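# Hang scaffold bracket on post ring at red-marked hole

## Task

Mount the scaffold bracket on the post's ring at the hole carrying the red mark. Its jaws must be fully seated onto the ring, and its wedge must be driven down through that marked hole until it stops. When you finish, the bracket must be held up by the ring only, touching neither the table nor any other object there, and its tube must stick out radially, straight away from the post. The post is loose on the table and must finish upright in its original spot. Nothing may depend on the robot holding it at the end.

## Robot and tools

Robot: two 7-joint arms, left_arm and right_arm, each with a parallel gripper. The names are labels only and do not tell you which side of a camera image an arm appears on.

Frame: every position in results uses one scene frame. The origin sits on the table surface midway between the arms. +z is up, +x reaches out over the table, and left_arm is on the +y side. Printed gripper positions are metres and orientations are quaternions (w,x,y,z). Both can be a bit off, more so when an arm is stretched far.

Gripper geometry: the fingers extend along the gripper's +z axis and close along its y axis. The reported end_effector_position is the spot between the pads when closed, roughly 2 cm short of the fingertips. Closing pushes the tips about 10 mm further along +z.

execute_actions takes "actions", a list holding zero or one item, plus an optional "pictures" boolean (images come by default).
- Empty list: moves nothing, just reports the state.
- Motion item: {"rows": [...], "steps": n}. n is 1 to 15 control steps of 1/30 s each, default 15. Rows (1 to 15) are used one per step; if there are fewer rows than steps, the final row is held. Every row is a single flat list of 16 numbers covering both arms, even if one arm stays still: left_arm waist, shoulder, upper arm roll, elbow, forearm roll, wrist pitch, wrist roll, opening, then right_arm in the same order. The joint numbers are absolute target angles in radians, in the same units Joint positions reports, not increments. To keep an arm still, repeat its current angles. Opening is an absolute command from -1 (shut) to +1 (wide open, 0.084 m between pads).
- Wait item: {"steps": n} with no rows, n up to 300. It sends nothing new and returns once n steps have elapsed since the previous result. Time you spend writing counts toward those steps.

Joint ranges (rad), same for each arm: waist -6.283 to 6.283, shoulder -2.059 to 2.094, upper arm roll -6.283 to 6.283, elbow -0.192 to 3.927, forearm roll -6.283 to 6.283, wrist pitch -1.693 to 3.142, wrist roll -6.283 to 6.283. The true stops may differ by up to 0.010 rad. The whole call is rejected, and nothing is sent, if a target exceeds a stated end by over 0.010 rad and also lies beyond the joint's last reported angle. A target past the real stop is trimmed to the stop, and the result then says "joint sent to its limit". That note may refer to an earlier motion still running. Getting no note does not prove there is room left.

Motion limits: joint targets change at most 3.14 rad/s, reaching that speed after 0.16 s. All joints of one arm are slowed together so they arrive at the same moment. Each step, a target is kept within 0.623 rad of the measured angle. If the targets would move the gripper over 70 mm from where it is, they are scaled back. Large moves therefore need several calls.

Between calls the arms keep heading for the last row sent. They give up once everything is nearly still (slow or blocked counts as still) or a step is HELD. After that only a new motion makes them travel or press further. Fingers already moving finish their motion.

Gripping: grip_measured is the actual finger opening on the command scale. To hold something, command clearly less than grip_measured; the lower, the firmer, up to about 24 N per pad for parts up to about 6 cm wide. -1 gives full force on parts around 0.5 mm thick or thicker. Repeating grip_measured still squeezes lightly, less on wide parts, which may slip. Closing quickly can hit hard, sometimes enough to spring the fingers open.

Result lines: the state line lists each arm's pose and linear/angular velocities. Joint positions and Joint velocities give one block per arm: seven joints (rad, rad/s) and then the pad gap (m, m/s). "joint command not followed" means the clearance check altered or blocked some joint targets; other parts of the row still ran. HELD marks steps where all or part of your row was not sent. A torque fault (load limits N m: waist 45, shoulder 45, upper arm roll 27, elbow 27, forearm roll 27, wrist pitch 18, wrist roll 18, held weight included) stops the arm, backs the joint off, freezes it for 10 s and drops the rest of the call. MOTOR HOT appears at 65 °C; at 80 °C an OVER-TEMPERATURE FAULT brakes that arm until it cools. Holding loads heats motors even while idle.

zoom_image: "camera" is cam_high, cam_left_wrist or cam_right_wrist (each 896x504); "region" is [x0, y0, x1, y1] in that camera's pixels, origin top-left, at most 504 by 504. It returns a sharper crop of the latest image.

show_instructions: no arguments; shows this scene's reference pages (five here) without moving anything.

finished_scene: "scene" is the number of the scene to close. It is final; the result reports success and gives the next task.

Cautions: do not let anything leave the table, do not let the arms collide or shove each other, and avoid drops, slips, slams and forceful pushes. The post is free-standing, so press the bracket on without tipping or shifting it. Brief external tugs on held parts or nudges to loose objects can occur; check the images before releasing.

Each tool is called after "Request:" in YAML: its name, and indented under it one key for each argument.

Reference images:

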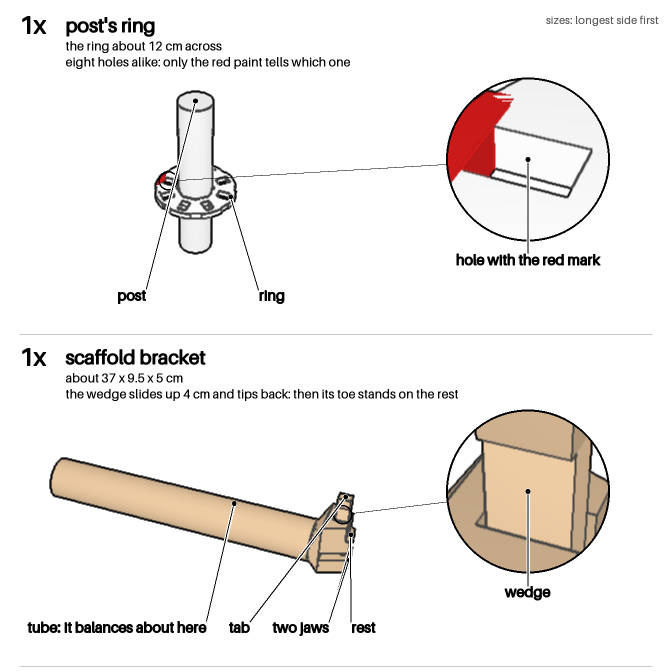

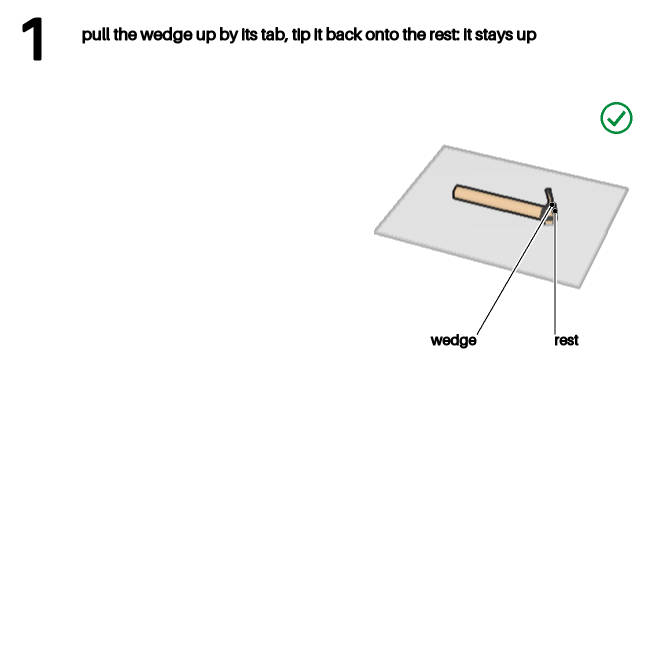

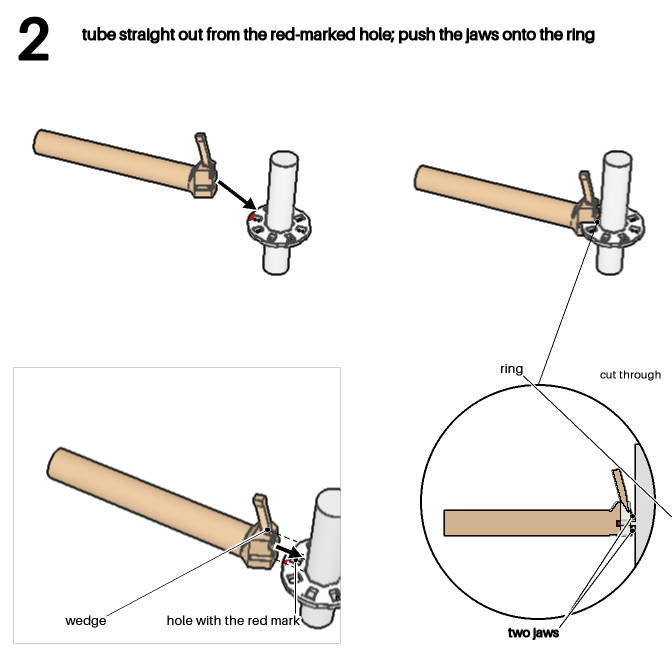

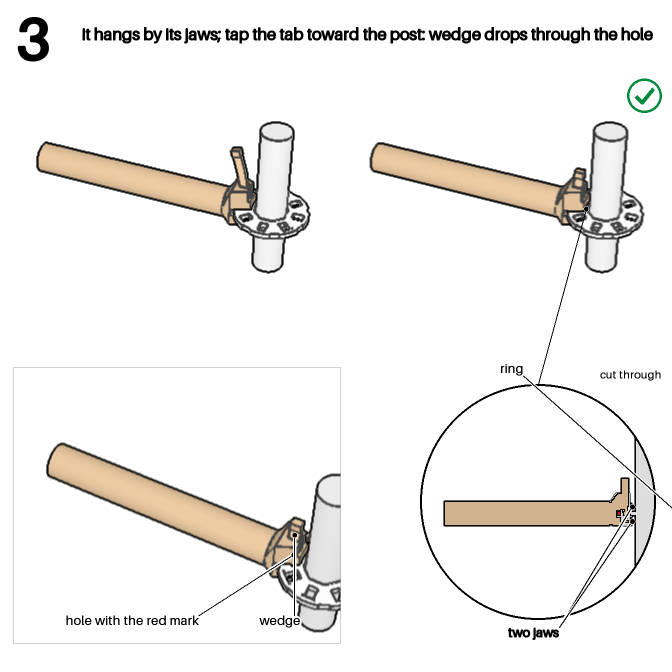

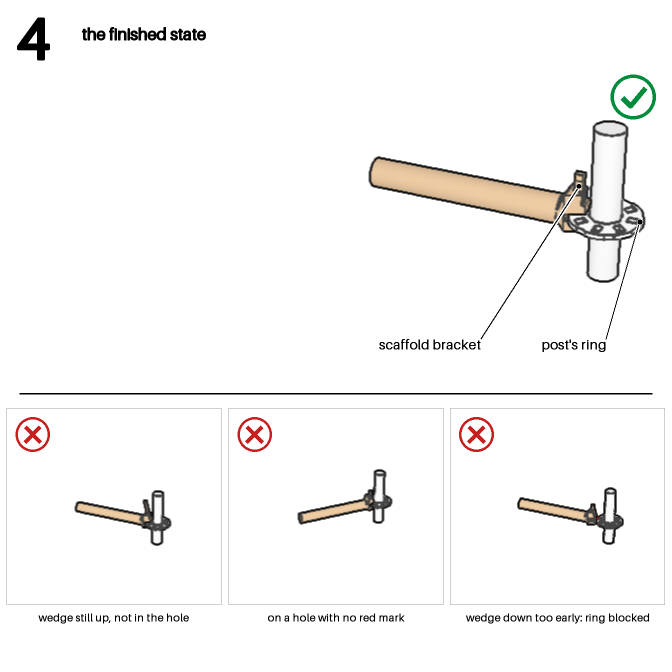

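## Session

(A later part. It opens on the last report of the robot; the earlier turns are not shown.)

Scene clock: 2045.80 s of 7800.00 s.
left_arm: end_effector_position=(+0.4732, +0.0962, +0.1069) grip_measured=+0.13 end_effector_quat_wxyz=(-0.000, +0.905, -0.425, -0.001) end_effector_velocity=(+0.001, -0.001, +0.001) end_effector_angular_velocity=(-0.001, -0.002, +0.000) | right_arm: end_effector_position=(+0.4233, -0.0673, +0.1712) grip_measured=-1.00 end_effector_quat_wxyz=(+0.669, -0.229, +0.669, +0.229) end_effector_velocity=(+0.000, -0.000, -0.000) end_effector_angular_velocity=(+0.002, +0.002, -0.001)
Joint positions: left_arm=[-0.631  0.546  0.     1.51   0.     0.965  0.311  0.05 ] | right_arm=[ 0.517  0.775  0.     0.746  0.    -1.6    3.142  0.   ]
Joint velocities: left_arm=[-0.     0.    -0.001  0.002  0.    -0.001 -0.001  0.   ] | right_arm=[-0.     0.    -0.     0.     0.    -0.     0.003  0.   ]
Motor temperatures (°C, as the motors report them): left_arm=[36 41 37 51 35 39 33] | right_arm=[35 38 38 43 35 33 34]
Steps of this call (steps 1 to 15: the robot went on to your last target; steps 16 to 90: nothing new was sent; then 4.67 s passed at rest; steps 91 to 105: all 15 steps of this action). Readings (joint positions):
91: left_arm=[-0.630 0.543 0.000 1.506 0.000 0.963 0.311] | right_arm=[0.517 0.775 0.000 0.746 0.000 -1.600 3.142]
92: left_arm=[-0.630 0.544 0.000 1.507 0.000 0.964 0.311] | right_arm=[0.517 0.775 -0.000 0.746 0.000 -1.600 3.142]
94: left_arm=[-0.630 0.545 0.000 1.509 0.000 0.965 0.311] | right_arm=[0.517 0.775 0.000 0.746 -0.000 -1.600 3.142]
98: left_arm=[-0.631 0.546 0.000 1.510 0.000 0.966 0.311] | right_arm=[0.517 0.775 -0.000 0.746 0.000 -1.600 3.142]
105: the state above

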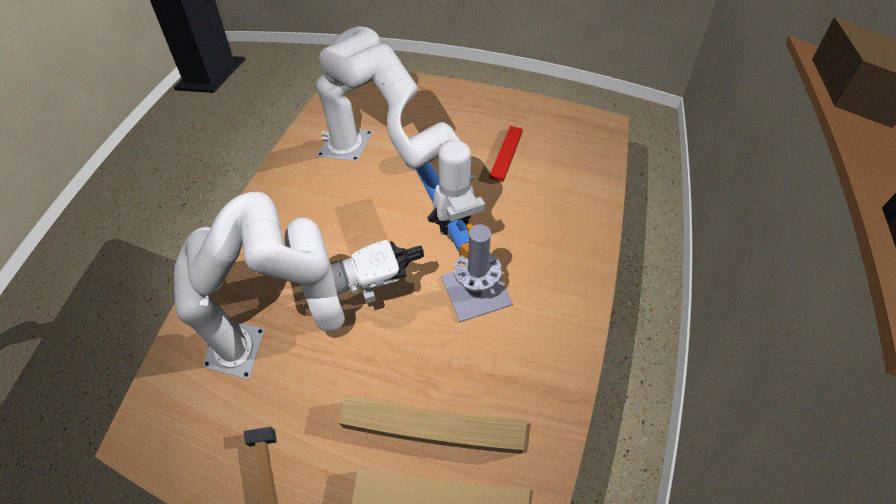

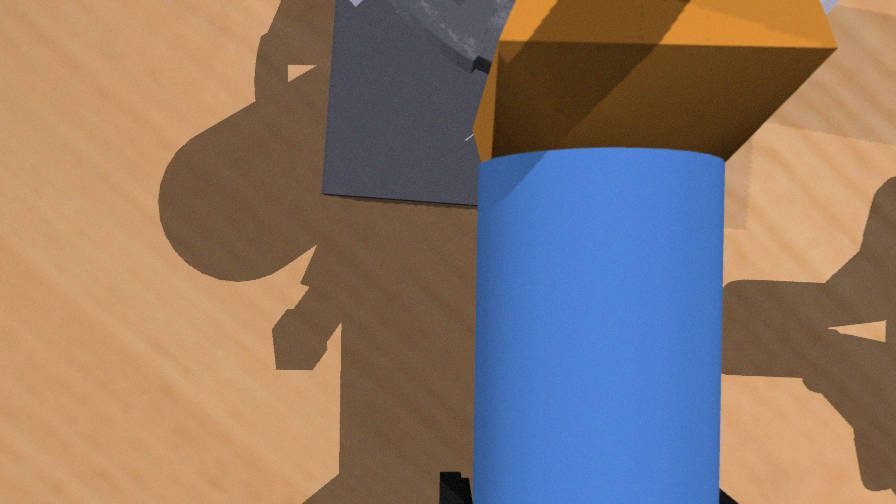

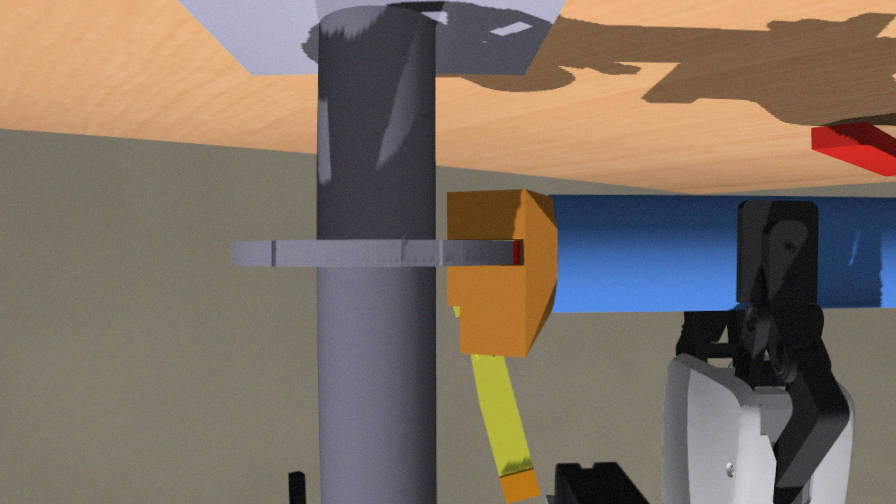

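Request:
execute_actions:
  actions:
    - {"rows": [ [-0.6304,0.5441,0,1.5076,0,0.9634,0.3113,-1, 0.517,0.7746,0,0.746,0,-1.5996,3.1416,-1], [-0.6304,0.5441,0,1.5076,0,0.9634,0.3113,-0.6, 0.517,0.7746,0,0.746,0,-1.5996,3.1416,-1], [-0.6304,0.5441,0,1.5076,0,0.9634,0.3113,-0.3, 0.517,0.7746,0,0.746,0,-1.5996,3.1416,-1], [-0.6304,0.5441,0,1.5076,0,0.9634,0.3113,-0.1, 0.517,0.7746,0,0.746,0,-1.5996,3.1416,-1], [-0.6304,0.5441,0,1.5076,0,0.9634,0.3113,0.0, 0.517,0.7746,0,0.746,0,-1.5996,3.1416,-1], [-0.6304,0.5441,0,1.5076,0,0.9634,0.3113,0.05, 0.517,0.7746,0,0.746,0,-1.5996,3.1416,-1], [-0.6304,0.5441,0,1.5076,0,0.9634,0.3113,0.09, 0.517,0.7746,0,0.746,0,-1.5996,3.1416,-1], [-0.6304,0.5441,0,1.5076,0,0.9634,0.3113,0.12, 0.517,0.7746,0,0.746,0,-1.5996,3.1416,-1], [-0.6304,0.5441,0,1.5076,0,0.9634,0.3113,0.14, 0.517,0.7746,0,0.746,0,-1.5996,3.1416,-1], [-0.6304,0.5441,0,1.5076,0,0.9634,0.3113,0.16, 0.517,0.7746,0,0.746,0,-1.5996,3.1416,-1], [-0.6304,0.5441,0,1.5076,0,0.9634,0.3113,0.18, 0.517,0.7746,0,0.746,0,-1.5996,3.1416,-1], [-0.6304,0.5441,0,1.5076,0,0.9634,0.3113,0.20, 0.517,0.7746,0,0.746,0,-1.5996,3.1416,-1], [-0.6304,0.5441,0,1.5076,0,0.9634,0.3113,0.22, 0.517,0.7746,0,0.746,0,-1.5996,3.1416,-1], [-0.6304,0.5441,0,1.5076,0,0.9634,0.3113,0.25, 0.517,0.7746,0,0.746,0,-1.5996,3.1416,-1], [-0.6304,0.5441,0,1.5076,0,0.9634,0.3113,0.30, 0.517,0.7746,0,0.746,0,-1.5996,3.1416,-1]], "steps": 15}
  pictures: false

Request:
execute_actions:
  actions:
    - {"rows": [ [-0.6304,0.5441,0,1.5076,0,0.9634,0.3113,0.45, 0.517,0.7746,0,0.746,0,-1.5996,3.1416,-1]], "steps": 15}

Scene clock: 2065.97 s of 7800.00 s.
left_arm: end_effector_position=(+0.4767, +0.0919, +0.1148) grip_measured=+0.26 end_effector_quat_wxyz=(+0.002, +0.905, -0.426, +0.010) end_effector_velocity=(-0.025, +0.027, -0.048) end_effector_angular_velocity=(+0.072, +0.100, +0.013) | right_arm: end_effector_position=(+0.4233, -0.0673, +0.1712) grip_measured=-1.00 end_effector_quat_wxyz=(+0.669, -0.229, +0.669, +0.229) end_effector_velocity=(+0.000, -0.000, -0.000) end_effector_angular_velocity=(-0.001, -0.001, -0.001)
Joint positions: left_arm=[-0.631  0.538 -0.002  1.517 -0.     0.959  0.311  0.055] | right_arm=[ 0.517  0.775 -0.     0.746 -0.    -1.6    3.142  0.   ]
Joint velocities: left_arm=[ 0.005  0.032  0.011 -0.065  0.002  0.026  0.001  0.061] | right_arm=[-0.001  0.    -0.    -0.    -0.    -0.    -0.001  0.   ]
Motor temperatures (°C, as the motors report them): left_arm=[36 41 37 54 35 40 33] | right_arm=[35 38 38 43 35 33 34]
Steps of this call (steps 1 to 15: the robot went on to your last target; steps 16 to 90: nothing new was sent; then 16.67 s passed at rest; steps 91 to 105: all 15 steps of this action). Readings (joint positions):
91: left_arm=[-0.631 0.546 0.000 1.511 0.000 0.965 0.311] | right_arm=[0.517 0.775 0.000 0.746 -0.000 -1.600 3.142]
92: left_arm=[-0.631 0.546 0.000 1.510 -0.000 0.964 0.311] | right_arm=[0.517 0.775 -0.000 0.746 0.000 -1.600 3.142]
94: left_arm=[-0.631 0.545 -0.000 1.509 -0.000 0.963 0.311] | right_arm=[0.517 0.775 -0.000 0.746 0.000 -1.600 3.142]
98: left_arm=[-0.630 0.544 -0.000 1.508 -0.000 0.963 0.311] | right_arm=[0.517 0.775 0.000 0.746 -0.000 -1.600 3.142]
105: the state above

Scene clock: 2066.47 s of 7800.00 s.
left_arm: end_effector_position=(+0.4731, +0.0962, +0.1074) grip_measured=+0.44 end_effector_quat_wxyz=(+0.000, +0.905, -0.425, +0.000) end_effector_velocity=(-0.001, +0.001, -0.001) end_effector_angular_velocity=(+0.002, +0.003, +0.001) | right_arm: end_effector_position=(+0.4233, -0.0673, +0.1712) grip_measured=-1.00 end_effector_quat_wxyz=(+0.669, -0.229, +0.669, +0.229) end_effector_velocity=(+0.000, -0.000, -0.000) end_effector_angular_velocity=(-0.001, -0.000, -0.000)
Joint positions: left_arm=[-0.63   0.544 -0.     1.508 -0.     0.963  0.311  0.063] | right_arm=[ 0.517  0.775 -0.     0.746 -0.    -1.6    3.142  0.   ]
Joint velocities: left_arm=[ 0.001  0.001  0.    -0.001  0.     0.001  0.     0.   ] | right_arm=[-0.001  0.001 -0.     0.    -0.     0.    -0.001  0.   ]
Motor temperatures (°C, as the motors report them): left_arm=[36 41 37 54 35 40 33] | right_arm=[35 38 38 43 35 33 34]
Steps of this call (steps 1 to 15: all 15 steps of this action). Readings (joint positions):
1: left_arm=[-0.631 0.540 -0.001 1.514 -0.000 0.960 0.311] | right_arm=[0.517 0.775 0.000 0.746 0.000 -1.600 3.142]
2: left_arm=[-0.631 0.541 -0.001 1.512 -0.000 0.961 0.311] | right_arm=[0.517 0.775 0.000 0.746 -0.000 -1.600 3.142]
4: left_arm=[-0.631 0.543 -0.000 1.510 -0.000 0.962 0.311] | right_arm=[0.517 0.775 0.000 0.746 0.000 -1.600 3.142]
8: left_arm=[-0.630 0.543 -0.000 1.508 -0.000 0.963 0.311] | right_arm=[0.517 0.775 -0.000 0.746 0.000 -1.600 3.142]
15: the state above

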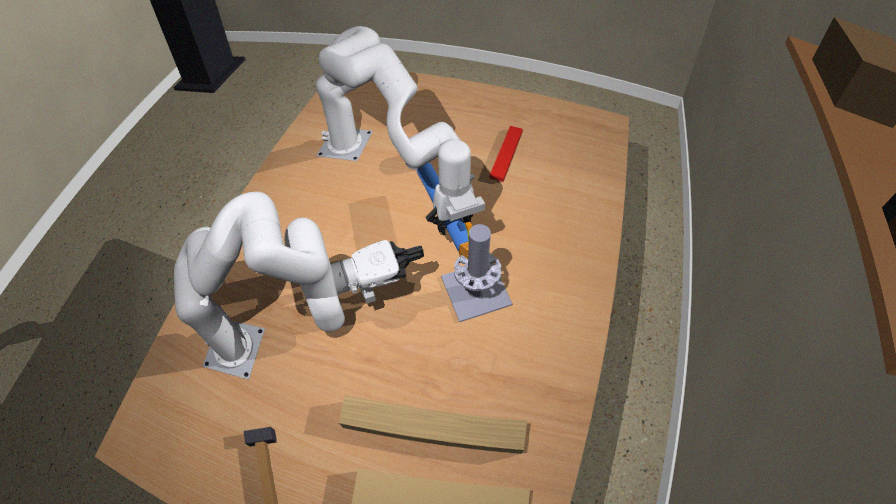

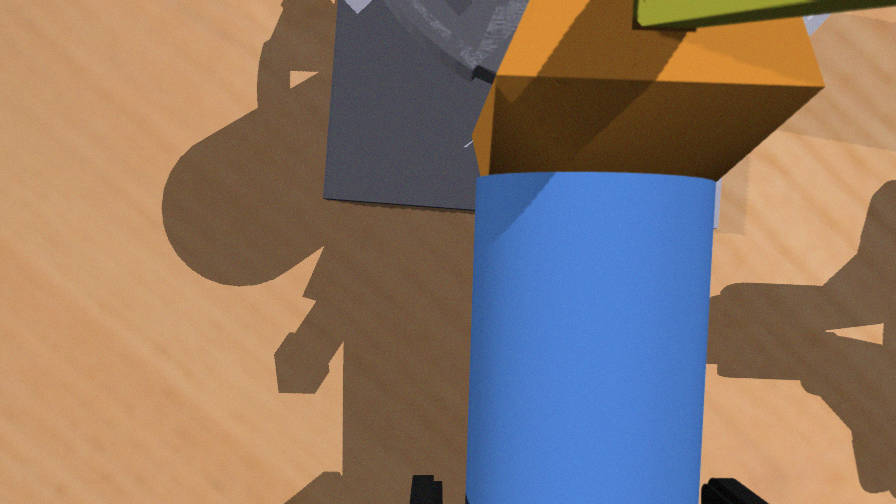

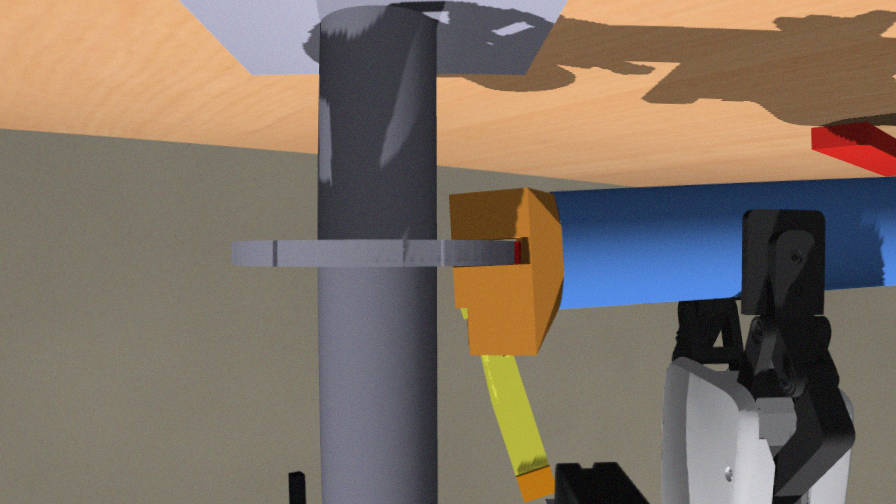

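Request:
execute_actions:
  actions:
    - {"rows": [ [-0.6073,0.4186,0,1.3088,0,0.8903,0.3345,0.45, 0.562,0.7273,0,0.8369,0,-1.4612,3.1416,-1]], "steps": 12}
  pictures: false

Request:
execute_actions:
  actions:
    - {"rows": [ [-0.5751,0.2787,0,1.1028,0,0.8241,0.3667,0.45, 0.562,0.79,0,1.02,0,-1.3408,3.1416,-1]], "steps": 15}

Scene clock: 2113.53 s of 7800.00 s.
left_arm: end_effector_position=(+0.4473, +0.1279, +0.1069) grip_measured=+0.44 end_effector_quat_wxyz=(-0.000, +0.905, -0.425, +0.000) end_effector_velocity=(-0.022, -0.005, -0.004) end_effector_angular_velocity=(-0.008, +0.005, -0.036) | right_arm: end_effector_position=(+0.4362, -0.0242, +0.1942) grip_measured=-1.00 end_effector_quat_wxyz=(+0.664, -0.243, +0.664, +0.243) end_effector_velocity=(+0.009, +0.002, -0.005) end_effector_angular_velocity=(-0.028, +0.018, -0.006)
Joint positions: left_arm=[-0.608  0.423  0.     1.316  0.     0.893  0.334  0.063] | right_arm=[ 0.561  0.729 -0.     0.834  0.    -1.466  3.142  0.   ]
Joint velocities: left_arm=[-0.006 -0.042 -0.022 -0.077 -0.001 -0.035  0.01  -0.   ] | right_arm=[ 0.004 -0.002 -0.013  0.016  0.001  0.049 -0.002  0.   ]
Motor temperatures (°C, as the motors report them): left_arm=[36 40 37 48 35 39 33] | right_arm=[35 38 38 43 35 33 34]
Steps of this call (steps 1 to 15: the robot went on to your last target; steps 16 to 90: nothing new was sent; then 43.67 s passed at rest; steps 91 to 102: all 12 steps of this action). Readings (joint positions):
91: left_arm=[-0.630 0.544 -0.000 1.507 0.000 0.963 0.311] | right_arm=[0.517 0.775 -0.000 0.746 0.000 -1.599 3.142]
92: left_arm=[-0.630 0.542 -0.000 1.504 -0.000 0.961 0.312] | right_arm=[0.518 0.774 -0.000 0.748 0.000 -1.595 3.142]
94: left_arm=[-0.626 0.516 -0.001 1.462 -0.000 0.945 0.317] | right_arm=[0.530 0.762 -0.002 0.771 0.000 -1.554 3.142]
98: left_arm=[-0.610 0.439 0.001 1.342 0.000 0.904 0.330] | right_arm=[0.557 0.731 0.002 0.828 -0.000 -1.481 3.142]
102: the state above

Scene clock: 2114.03 s of 7800.00 s.
left_arm: end_effector_position=(+0.4144, +0.1661, +0.1071) grip_measured=+0.44 end_effector_quat_wxyz=(+0.000, +0.905, -0.426, +0.000) end_effector_velocity=(-0.004, +0.005, -0.001) end_effector_angular_velocity=(+0.001, -0.000, -0.000) | right_arm: end_effector_position=(+0.4743, +0.0090, +0.1958) grip_measured=-1.00 end_effector_quat_wxyz=(+0.664, -0.244, +0.664, +0.244) end_effector_velocity=(+0.005, +0.004, +0.002) end_effector_angular_velocity=(+0.002, -0.000, +0.001)
Joint positions: left_arm=[-0.576  0.281 -0.001  1.106 -0.     0.825  0.366  0.063] | right_arm=[ 0.562  0.789 -0.     1.017  0.    -1.342  3.142  0.   ]
Joint velocities: left_arm=[ 0.004 -0.017  0.002 -0.027  0.    -0.01   0.005  0.   ] | right_arm=[ 0.     0.006  0.     0.024 -0.     0.016  0.001  0.   ]
Motor temperatures (°C, as the motors report them): left_arm=[36 40 37 48 35 39 33] | right_arm=[35 38 38 43 35 33 34]
Steps of this call (steps 1 to 15: all 15 steps of this action). Readings (joint positions):
1: left_arm=[-0.608 0.422 -0.000 1.314 -0.000 0.892 0.334] | right_arm=[0.561 0.729 -0.000 0.835 0.000 -1.464 3.142]
2: left_arm=[-0.607 0.419 -0.001 1.309 -0.000 0.890 0.335] | right_arm=[0.561 0.730 -0.000 0.838 0.000 -1.460 3.142]
4: left_arm=[-0.602 0.390 -0.002 1.266 -0.000 0.875 0.342] | right_arm=[0.561 0.744 -0.000 0.879 0.000 -1.432 3.142]
8: left_arm=[-0.580 0.303 0.002 1.139 0.000 0.837 0.361] | right_arm=[0.562 0.780 -0.000 0.992 0.000 -1.361 3.142]
15: the state above

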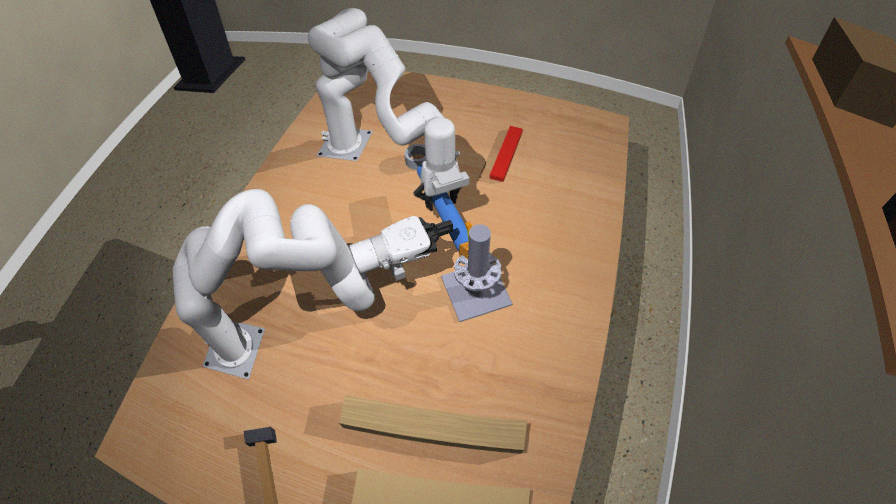

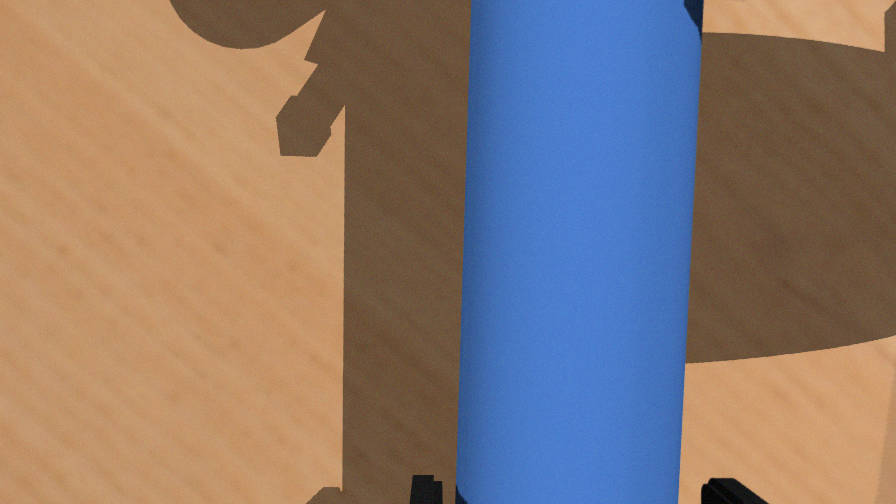

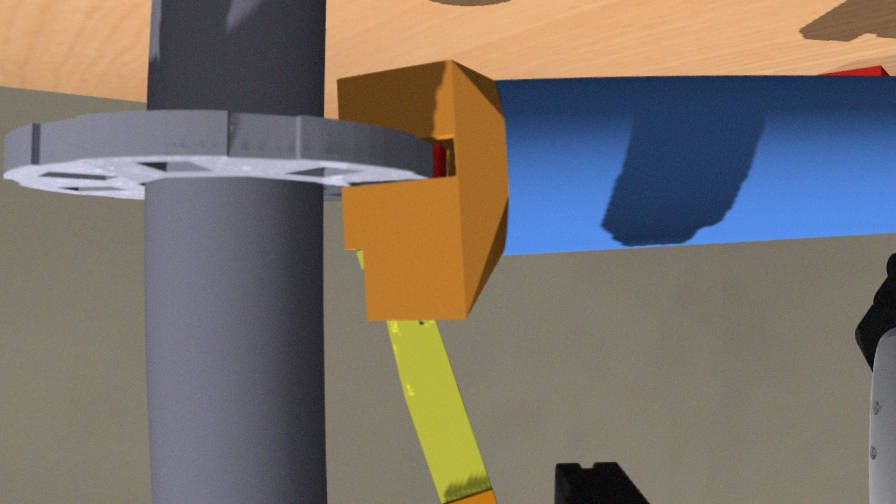

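Request:
execute_actions:
  actions:
    - {"rows": [ [-0.5751,0.2787,0,1.1028,0,0.8241,0.3667,0.45, 0.562,0.8755,0,1.2243,0,-1.2220,3.1416,-1]], "steps": 15}

Scene clock: 2123.13 s of 7800.00 s.
left_arm: end_effector_position=(+0.4141, +0.1672, +0.1070) grip_measured=+0.44 end_effector_quat_wxyz=(-0.000, +0.905, -0.425, +0.000) end_effector_velocity=(-0.000, -0.000, -0.000) end_effector_angular_velocity=(+0.001, +0.001, -0.001) | right_arm: end_effector_position=(+0.5123, +0.0414, +0.1948) grip_measured=-1.00 end_effector_quat_wxyz=(+0.664, -0.244, +0.664, +0.244) end_effector_velocity=(+0.005, +0.004, +0.001) end_effector_angular_velocity=(+0.000, -0.002, -0.000)
Joint positions: left_arm=[-0.575  0.279 -0.     1.103 -0.     0.824  0.367  0.063] | right_arm=[ 0.562  0.874 -0.     1.221 -0.    -1.224  3.142  0.   ]
Joint velocities: left_arm=[ 0.    -0.    -0.001 -0.001  0.001  0.    -0.    -0.   ] | right_arm=[ 0.     0.01   0.     0.027  0.     0.016 -0.001  0.   ]
Motor temperatures (°C, as the motors report them): left_arm=[36 40 37 48 35 39 33] | right_arm=[35 38 38 43 35 33 34]
Steps of this call (steps 1 to 15: the robot went on to your last target; steps 16 to 90: nothing new was sent; then 5.60 s passed at rest; steps 91 to 105: all 15 steps of this action). Readings (joint positions):
91: left_arm=[-0.575 0.279 0.000 1.103 -0.000 0.824 0.367] | right_arm=[0.562 0.790 -0.000 1.020 -0.000 -1.341 3.142]
92: left_arm=[-0.575 0.279 0.000 1.103 -0.000 0.824 0.367] | right_arm=[0.562 0.792 -0.000 1.024 -0.000 -1.338 3.142]
94: left_arm=[-0.575 0.279 -0.000 1.103 -0.000 0.824 0.367] | right_arm=[0.562 0.809 -0.000 1.064 -0.000 -1.313 3.142]
98: left_arm=[-0.575 0.279 0.000 1.103 0.000 0.824 0.367] | right_arm=[0.562 0.861 0.000 1.190 0.000 -1.244 3.142]
105: the state above

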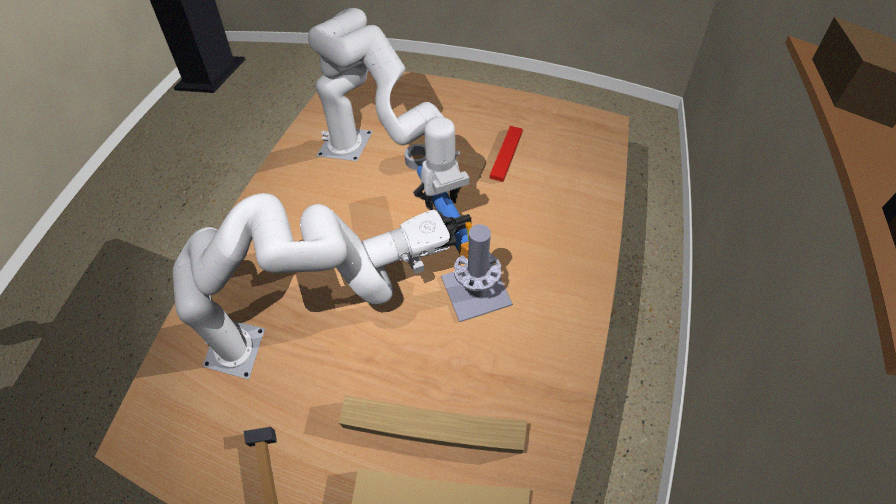

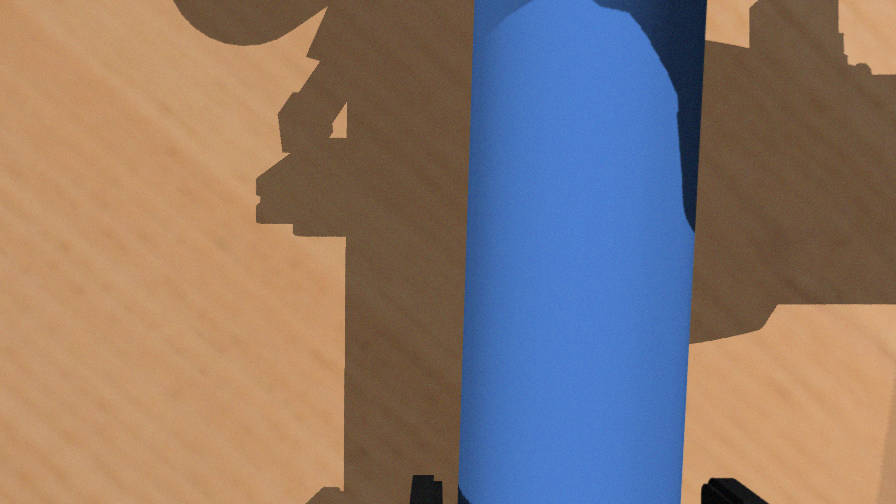

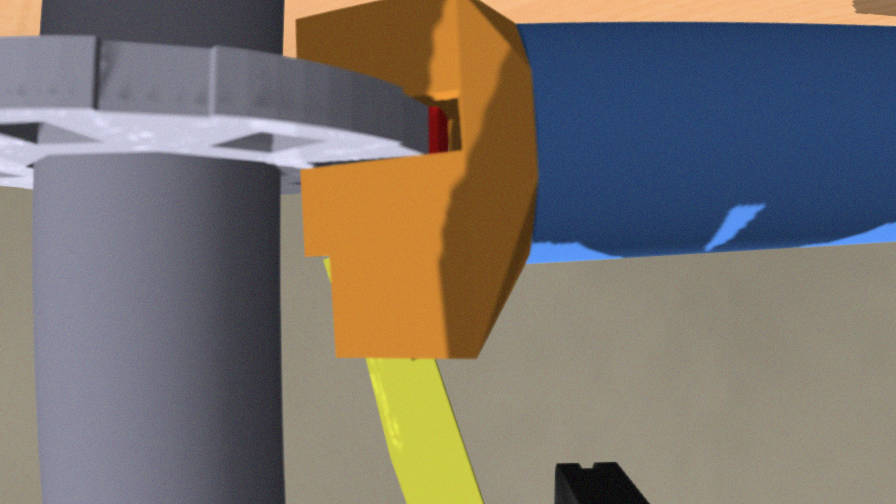

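Request:
execute_actions:
  actions:
    - {"rows": [ [-0.5751,0.2787,0,1.1028,0,0.8241,0.3667,0.45, 0.559,0.8755,0,1.2243,0,-1.2220,3.1416,-1], [-0.5751,0.2787,0,1.1028,0,0.8241,0.3667,0.45, 0.556,0.8755,0,1.2243,0,-1.2220,3.1416,-1], [-0.5751,0.2787,0,1.1028,0,0.8241,0.3667,0.45, 0.553,0.8755,0,1.2243,0,-1.2220,3.1416,-1], [-0.5751,0.2787,0,1.1028,0,0.8241,0.3667,0.45, 0.5505,0.8755,0,1.2243,0,-1.2220,3.1416,-1], [-0.5751,0.2787,0,1.1028,0,0.8241,0.3667,0.45, 0.548,0.8755,0,1.2243,0,-1.2220,3.1416,-1], [-0.5751,0.2787,0,1.1028,0,0.8241,0.3667,0.45, 0.5455,0.8755,0,1.2243,0,-1.2220,3.1416,-1], [-0.5751,0.2787,0,1.1028,0,0.8241,0.3667,0.45, 0.543,0.8755,0,1.2243,0,-1.2220,3.1416,-1], [-0.5751,0.2787,0,1.1028,0,0.8241,0.3667,0.45, 0.5405,0.8755,0,1.2243,0,-1.2220,3.1416,-1], [-0.5751,0.2787,0,1.1028,0,0.8241,0.3667,0.45, 0.538,0.8755,0,1.2243,0,-1.2220,3.1416,-1], [-0.5751,0.2787,0,1.1028,0,0.8241,0.3667,0.45, 0.5355,0.8755,0,1.2243,0,-1.2220,3.1416,-1], [-0.5751,0.2787,0,1.1028,0,0.8241,0.3667,0.45, 0.533,0.8755,0,1.2243,0,-1.2220,3.1416,-1], [-0.5751,0.2787,0,1.1028,0,0.8241,0.3667,0.45, 0.5305,0.8755,0,1.2243,0,-1.2220,3.1416,-1]], "steps": 15}
  pictures: false

Request:
execute_actions:
  actions:
    - {"steps": 15}

Scene clock: 2142.87 s of 7800.00 s.
left_arm: end_effector_position=(+0.4141, +0.1672, +0.1070) grip_measured=+0.44 end_effector_quat_wxyz=(-0.000, +0.905, -0.425, +0.000) end_effector_velocity=(+0.000, -0.000, +0.000) end_effector_angular_velocity=(-0.000, -0.000, +0.001) | right_arm: end_effector_position=(+0.5261, +0.0258, +0.1949) grip_measured=-1.00 end_effector_quat_wxyz=(+0.667, -0.234, +0.667, +0.234) end_effector_velocity=(-0.002, +0.001, -0.007) end_effector_angular_velocity=(-0.001, +0.018, +0.011)
Joint positions: left_arm=[-0.575  0.279  0.     1.103 -0.     0.824  0.367  0.063] | right_arm=[ 0.532  0.876 -0.     1.224 -0.    -1.222  3.142  0.   ]
Joint velocities: left_arm=[-0.    -0.     0.     0.    -0.    -0.    -0.001 -0.   ] | right_arm=[-0.018  0.005  0.02  -0.006 -0.018  0.003  0.001  0.   ]
Motor temperatures (°C, as the motors report them): left_arm=[36 40 37 48 35 39 33] | right_arm=[35 39 38 44 35 33 34]
Steps of this call (steps 1 to 15: the robot went on to your last target; steps 16 to 90: nothing new was sent; then 16.23 s passed at rest; steps 91 to 105: all 15 steps of this action). Readings (joint positions):
91: left_arm=[-0.575 0.279 0.000 1.103 -0.000 0.824 0.367] | right_arm=[0.562 0.875 0.000 1.224 -0.000 -1.222 3.142]
92: left_arm=[-0.575 0.279 -0.000 1.103 -0.000 0.824 0.367] | right_arm=[0.561 0.875 0.000 1.224 -0.000 -1.222 3.142]
94: left_arm=[-0.575 0.279 -0.000 1.103 0.000 0.824 0.367] | right_arm=[0.558 0.876 0.001 1.224 -0.000 -1.222 3.142]
98: left_arm=[-0.575 0.279 0.000 1.103 -0.000 0.824 0.367] | right_arm=[0.548 0.876 -0.000 1.224 -0.000 -1.222 3.142]
105: the state above

Scene clock: 2143.37 s of 7800.00 s.
left_arm: end_effector_position=(+0.4141, +0.1672, +0.1070) grip_measured=+0.44 end_effector_quat_wxyz=(-0.000, +0.905, -0.425, +0.000) end_effector_velocity=(+0.000, -0.000, +0.000) end_effector_angular_velocity=(-0.001, -0.000, -0.000) | right_arm: end_effector_position=(+0.5263, +0.0255, +0.1949) grip_measured=-1.00 end_effector_quat_wxyz=(+0.667, -0.234, +0.667, +0.234) end_effector_velocity=(+0.001, -0.001, +0.000) end_effector_angular_velocity=(+0.000, -0.000, -0.002)
Joint positions: left_arm=[-0.575  0.279 -0.     1.103 -0.     0.824  0.367  0.063] | right_arm=[ 0.531  0.876  0.001  1.224 -0.    -1.222  3.142  0.   ]
Joint velocities: left_arm=[ 0. -0. -0.  0. -0. -0.  0. -0.] | right_arm=[-0.002 -0.    -0.001 -0.    -0.     0.     0.     0.   ]
Motor temperatures (°C, as the motors report them): left_arm=[36 40 37 48 35 39 33] | right_arm=[35 39 38 44 35 33 34]
Steps of this call (steps 1 to 15: the robot went on to your last target). Readings (joint positions):
1: left_arm=[-0.575 0.279 -0.000 1.103 0.000 0.824 0.367] | right_arm=[0.532 0.876 0.000 1.224 -0.000 -1.222 3.142]
2: left_arm=[-0.575 0.279 0.000 1.103 0.000 0.824 0.367] | right_arm=[0.532 0.876 0.000 1.224 -0.000 -1.222 3.142]
4: left_arm=[-0.575 0.279 -0.000 1.103 -0.000 0.824 0.367] | right_arm=[0.532 0.876 0.001 1.224 -0.000 -1.222 3.142]
8: left_arm=[-0.575 0.279 0.000 1.103 0.000 0.824 0.367] | right_arm=[0.531 0.876 0.001 1.224 -0.000 -1.222 3.142]
15: the state above
All arms were judged still, so your last target was given up. Only a new action makes them travel on or press farther. Fingers that are still opening or closing keep moving.

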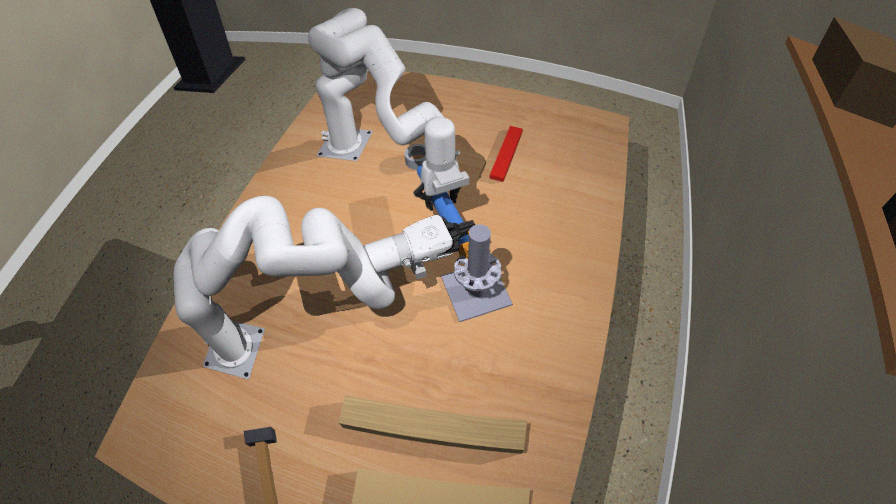

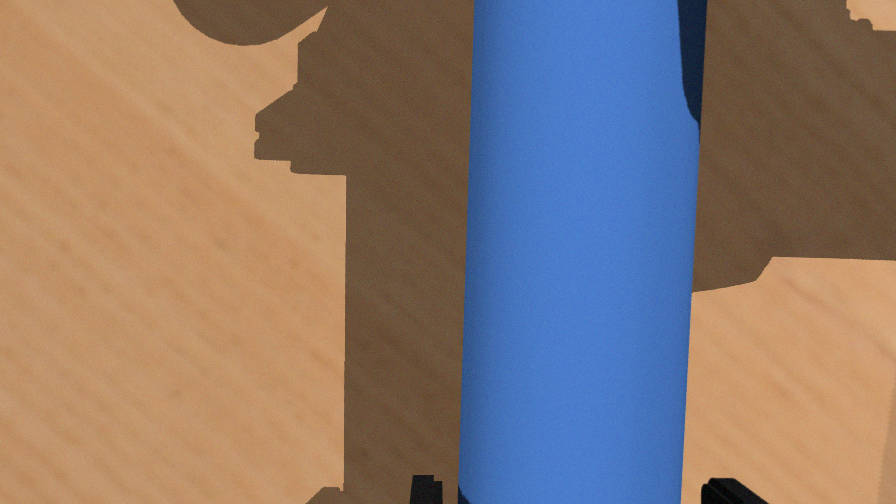

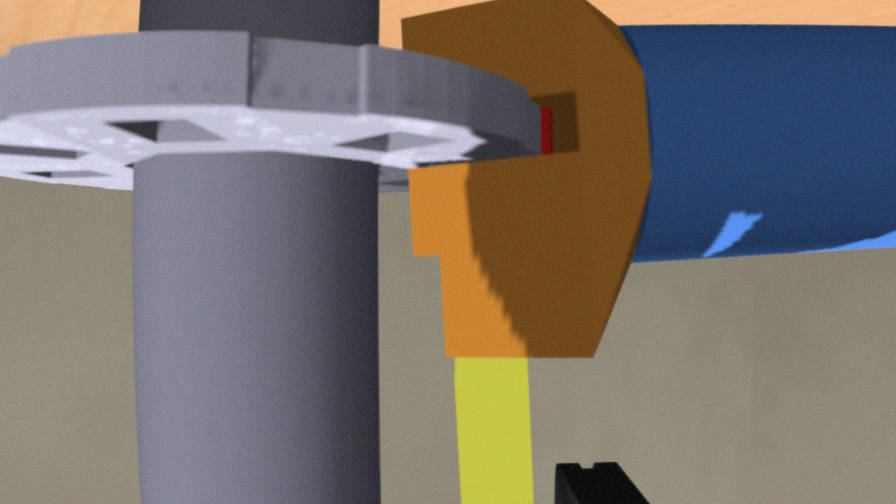

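Request:
execute_actions:
  actions:
    - {"rows": [ [-0.5751,0.2787,0,1.1028,0,0.8241,0.3667,0.45, 0.541,0.8755,0,1.2243,0,-1.2220,3.1416,-1]], "steps": 15}

Scene clock: 2151.07 s of 7800.00 s.
left_arm: end_effector_position=(+0.4141, +0.1672, +0.1070) grip_measured=+0.44 end_effector_quat_wxyz=(-0.000, +0.905, -0.425, +0.000) end_effector_velocity=(+0.000, -0.000, +0.000) end_effector_angular_velocity=(-0.000, -0.001, -0.001) | right_arm: end_effector_position=(+0.5228, +0.0299, +0.1951) grip_measured=-1.00 end_effector_quat_wxyz=(+0.667, -0.236, +0.666, +0.236) end_effector_velocity=(-0.004, +0.005, -0.001) end_effector_angular_velocity=(-0.001, +0.002, +0.011)
Joint positions: left_arm=[-0.575  0.279  0.     1.103  0.     0.824  0.367  0.063] | right_arm=[ 0.54   0.875 -0.001  1.224  0.    -1.222  3.142  0.   ]
Joint velocities: left_arm=[-0.     0.    -0.     0.001  0.001 -0.    -0.001  0.   ] | right_arm=[ 0.006  0.001  0.004 -0.001 -0.003  0.001 -0.001  0.   ]
Motor temperatures (°C, as the motors report them): left_arm=[36 40 37 48 35 38 33] | right_arm=[35 39 38 44 35 33 34]
Steps of this call (steps 1 to 90: nothing new was sent; then 4.20 s passed at rest; steps 91 to 105: all 15 steps of this action). Readings (joint positions):
91: left_arm=[-0.575 0.279 0.000 1.103 -0.000 0.824 0.367] | right_arm=[0.531 0.876 0.000 1.224 -0.000 -1.222 3.142]
92: left_arm=[-0.575 0.279 -0.000 1.103 -0.000 0.824 0.367] | right_arm=[0.532 0.876 -0.001 1.224 0.000 -1.222 3.142]
94: left_arm=[-0.575 0.279 -0.000 1.103 -0.000 0.824 0.367] | right_arm=[0.535 0.875 -0.003 1.224 0.002 -1.222 3.142]
98: left_arm=[-0.575 0.279 -0.000 1.103 -0.000 0.824 0.367] | right_arm=[0.537 0.875 -0.004 1.225 0.002 -1.222 3.142]
105: the state above

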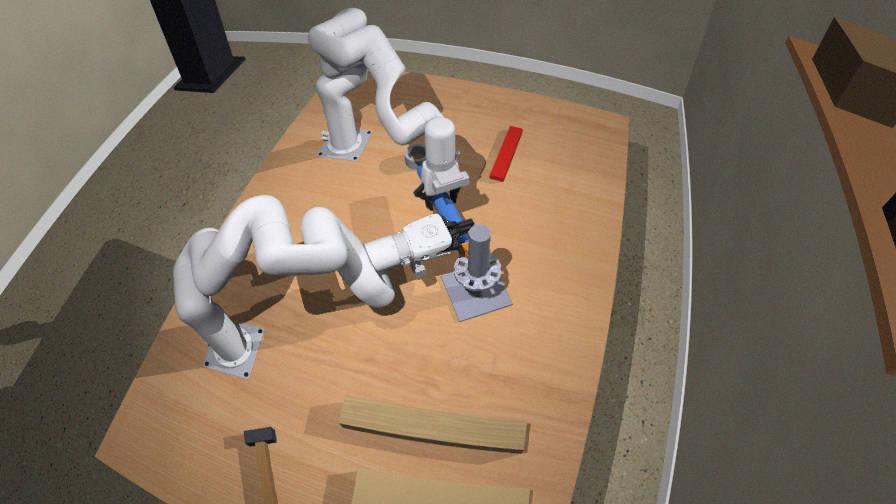

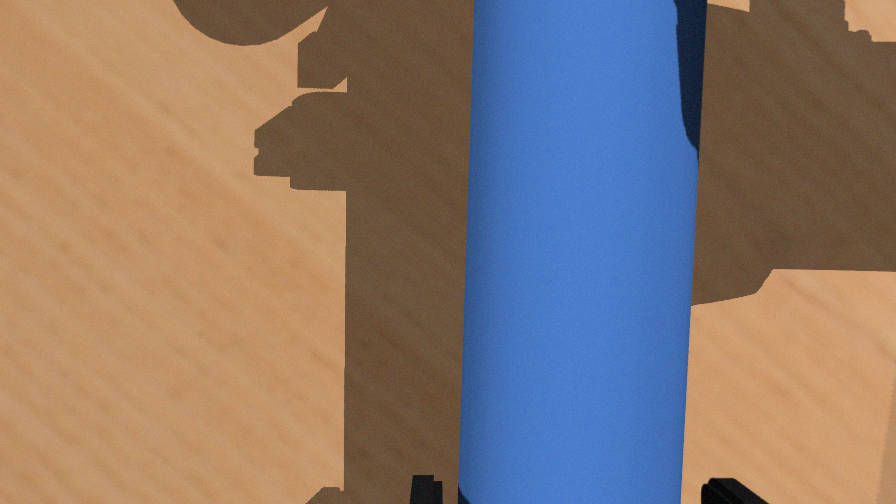

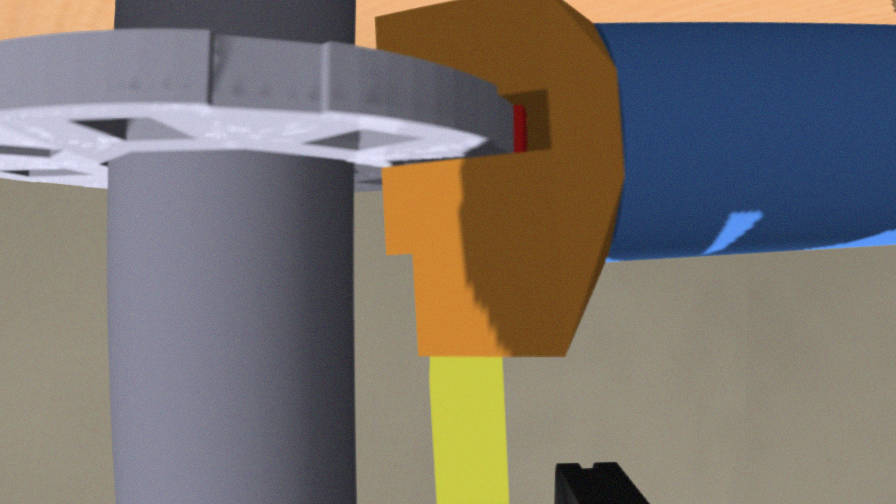

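Request:
execute_actions:
  actions:
    - {"rows": [ [-0.5751,0.2787,0,1.1028,0,0.8241,0.3667,0.45, 0.543,0.7378,0,1.1654,0,-1.1431,3.1416,-1]], "steps": 15}

Scene clock: 2158.73 s of 7800.00 s.
left_arm: end_effector_position=(+0.4141, +0.1672, +0.1070) grip_measured=+0.44 end_effector_quat_wxyz=(-0.000, +0.905, -0.425, +0.000) end_effector_velocity=(-0.001, +0.000, -0.001) end_effector_angular_velocity=(+0.001, +0.001, -0.000) | right_arm: end_effector_position=(+0.5212, +0.0315, +0.2432) grip_measured=-1.00 end_effector_quat_wxyz=(+0.665, -0.238, +0.667, +0.237) end_effector_velocity=(+0.001, -0.000, +0.009) end_effector_angular_velocity=(+0.004, -0.007, -0.002)
Joint positions: left_arm=[-0.575  0.279  0.     1.103  0.     0.824  0.367  0.063] | right_arm=[ 0.543  0.74   0.     1.165 -0.    -1.144  3.142  0.   ]
Joint velocities: left_arm=[-0.001  0.     0.    -0.002  0.    -0.    -0.     0.   ] | right_arm=[-0.    -0.016 -0.001  0.     0.001  0.008 -0.002  0.   ]
Motor temperatures (°C, as the motors report them): left_arm=[36 40 37 48 35 38 33] | right_arm=[35 39 38 44 35 33 34]
Steps of this call (steps 1 to 15: the robot went on to your last target; steps 16 to 90: nothing new was sent; then 4.17 s passed at rest; steps 91 to 105: all 15 steps of this action). Readings (joint positions):
91: left_arm=[-0.575 0.279 0.000 1.103 -0.000 0.824 0.367] | right_arm=[0.541 0.875 0.000 1.224 0.000 -1.222 3.142]
92: left_arm=[-0.575 0.279 0.000 1.103 0.000 0.824 0.367] | right_arm=[0.541 0.872 0.000 1.222 0.000 -1.219 3.142]
94: left_arm=[-0.575 0.279 -0.000 1.103 0.000 0.824 0.367] | right_arm=[0.542 0.838 0.000 1.201 0.000 -1.195 3.142]
98: left_arm=[-0.575 0.279 0.000 1.103 -0.000 0.824 0.367] | right_arm=[0.543 0.750 -0.000 1.179 -0.000 -1.156 3.142]
105: the state above

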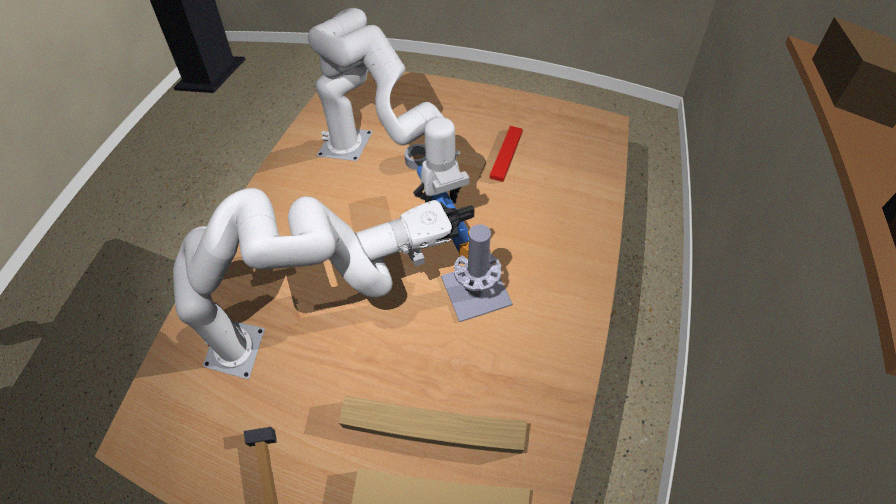

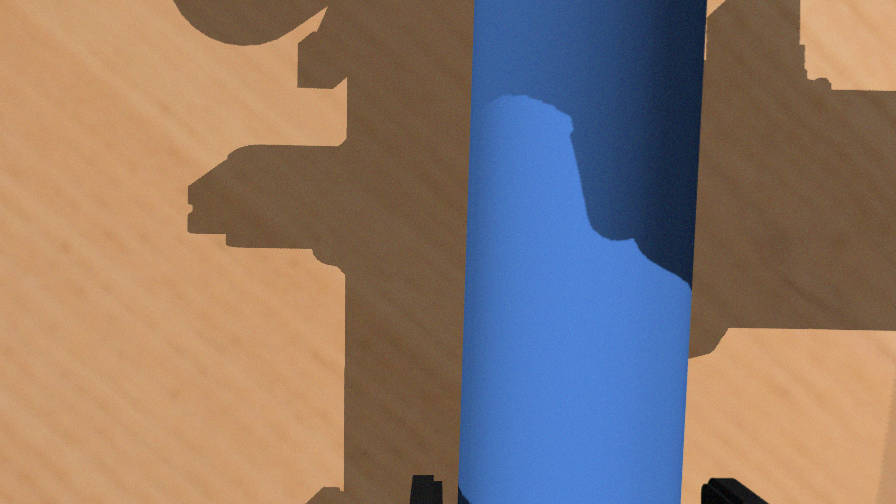

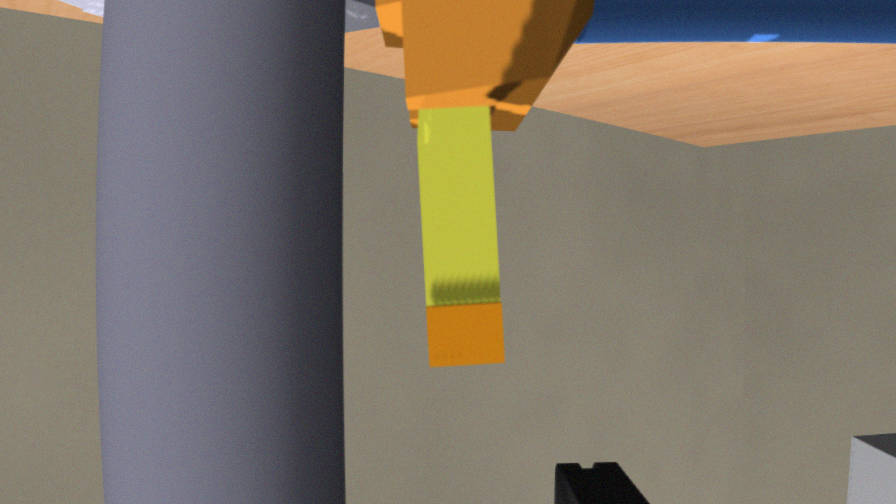

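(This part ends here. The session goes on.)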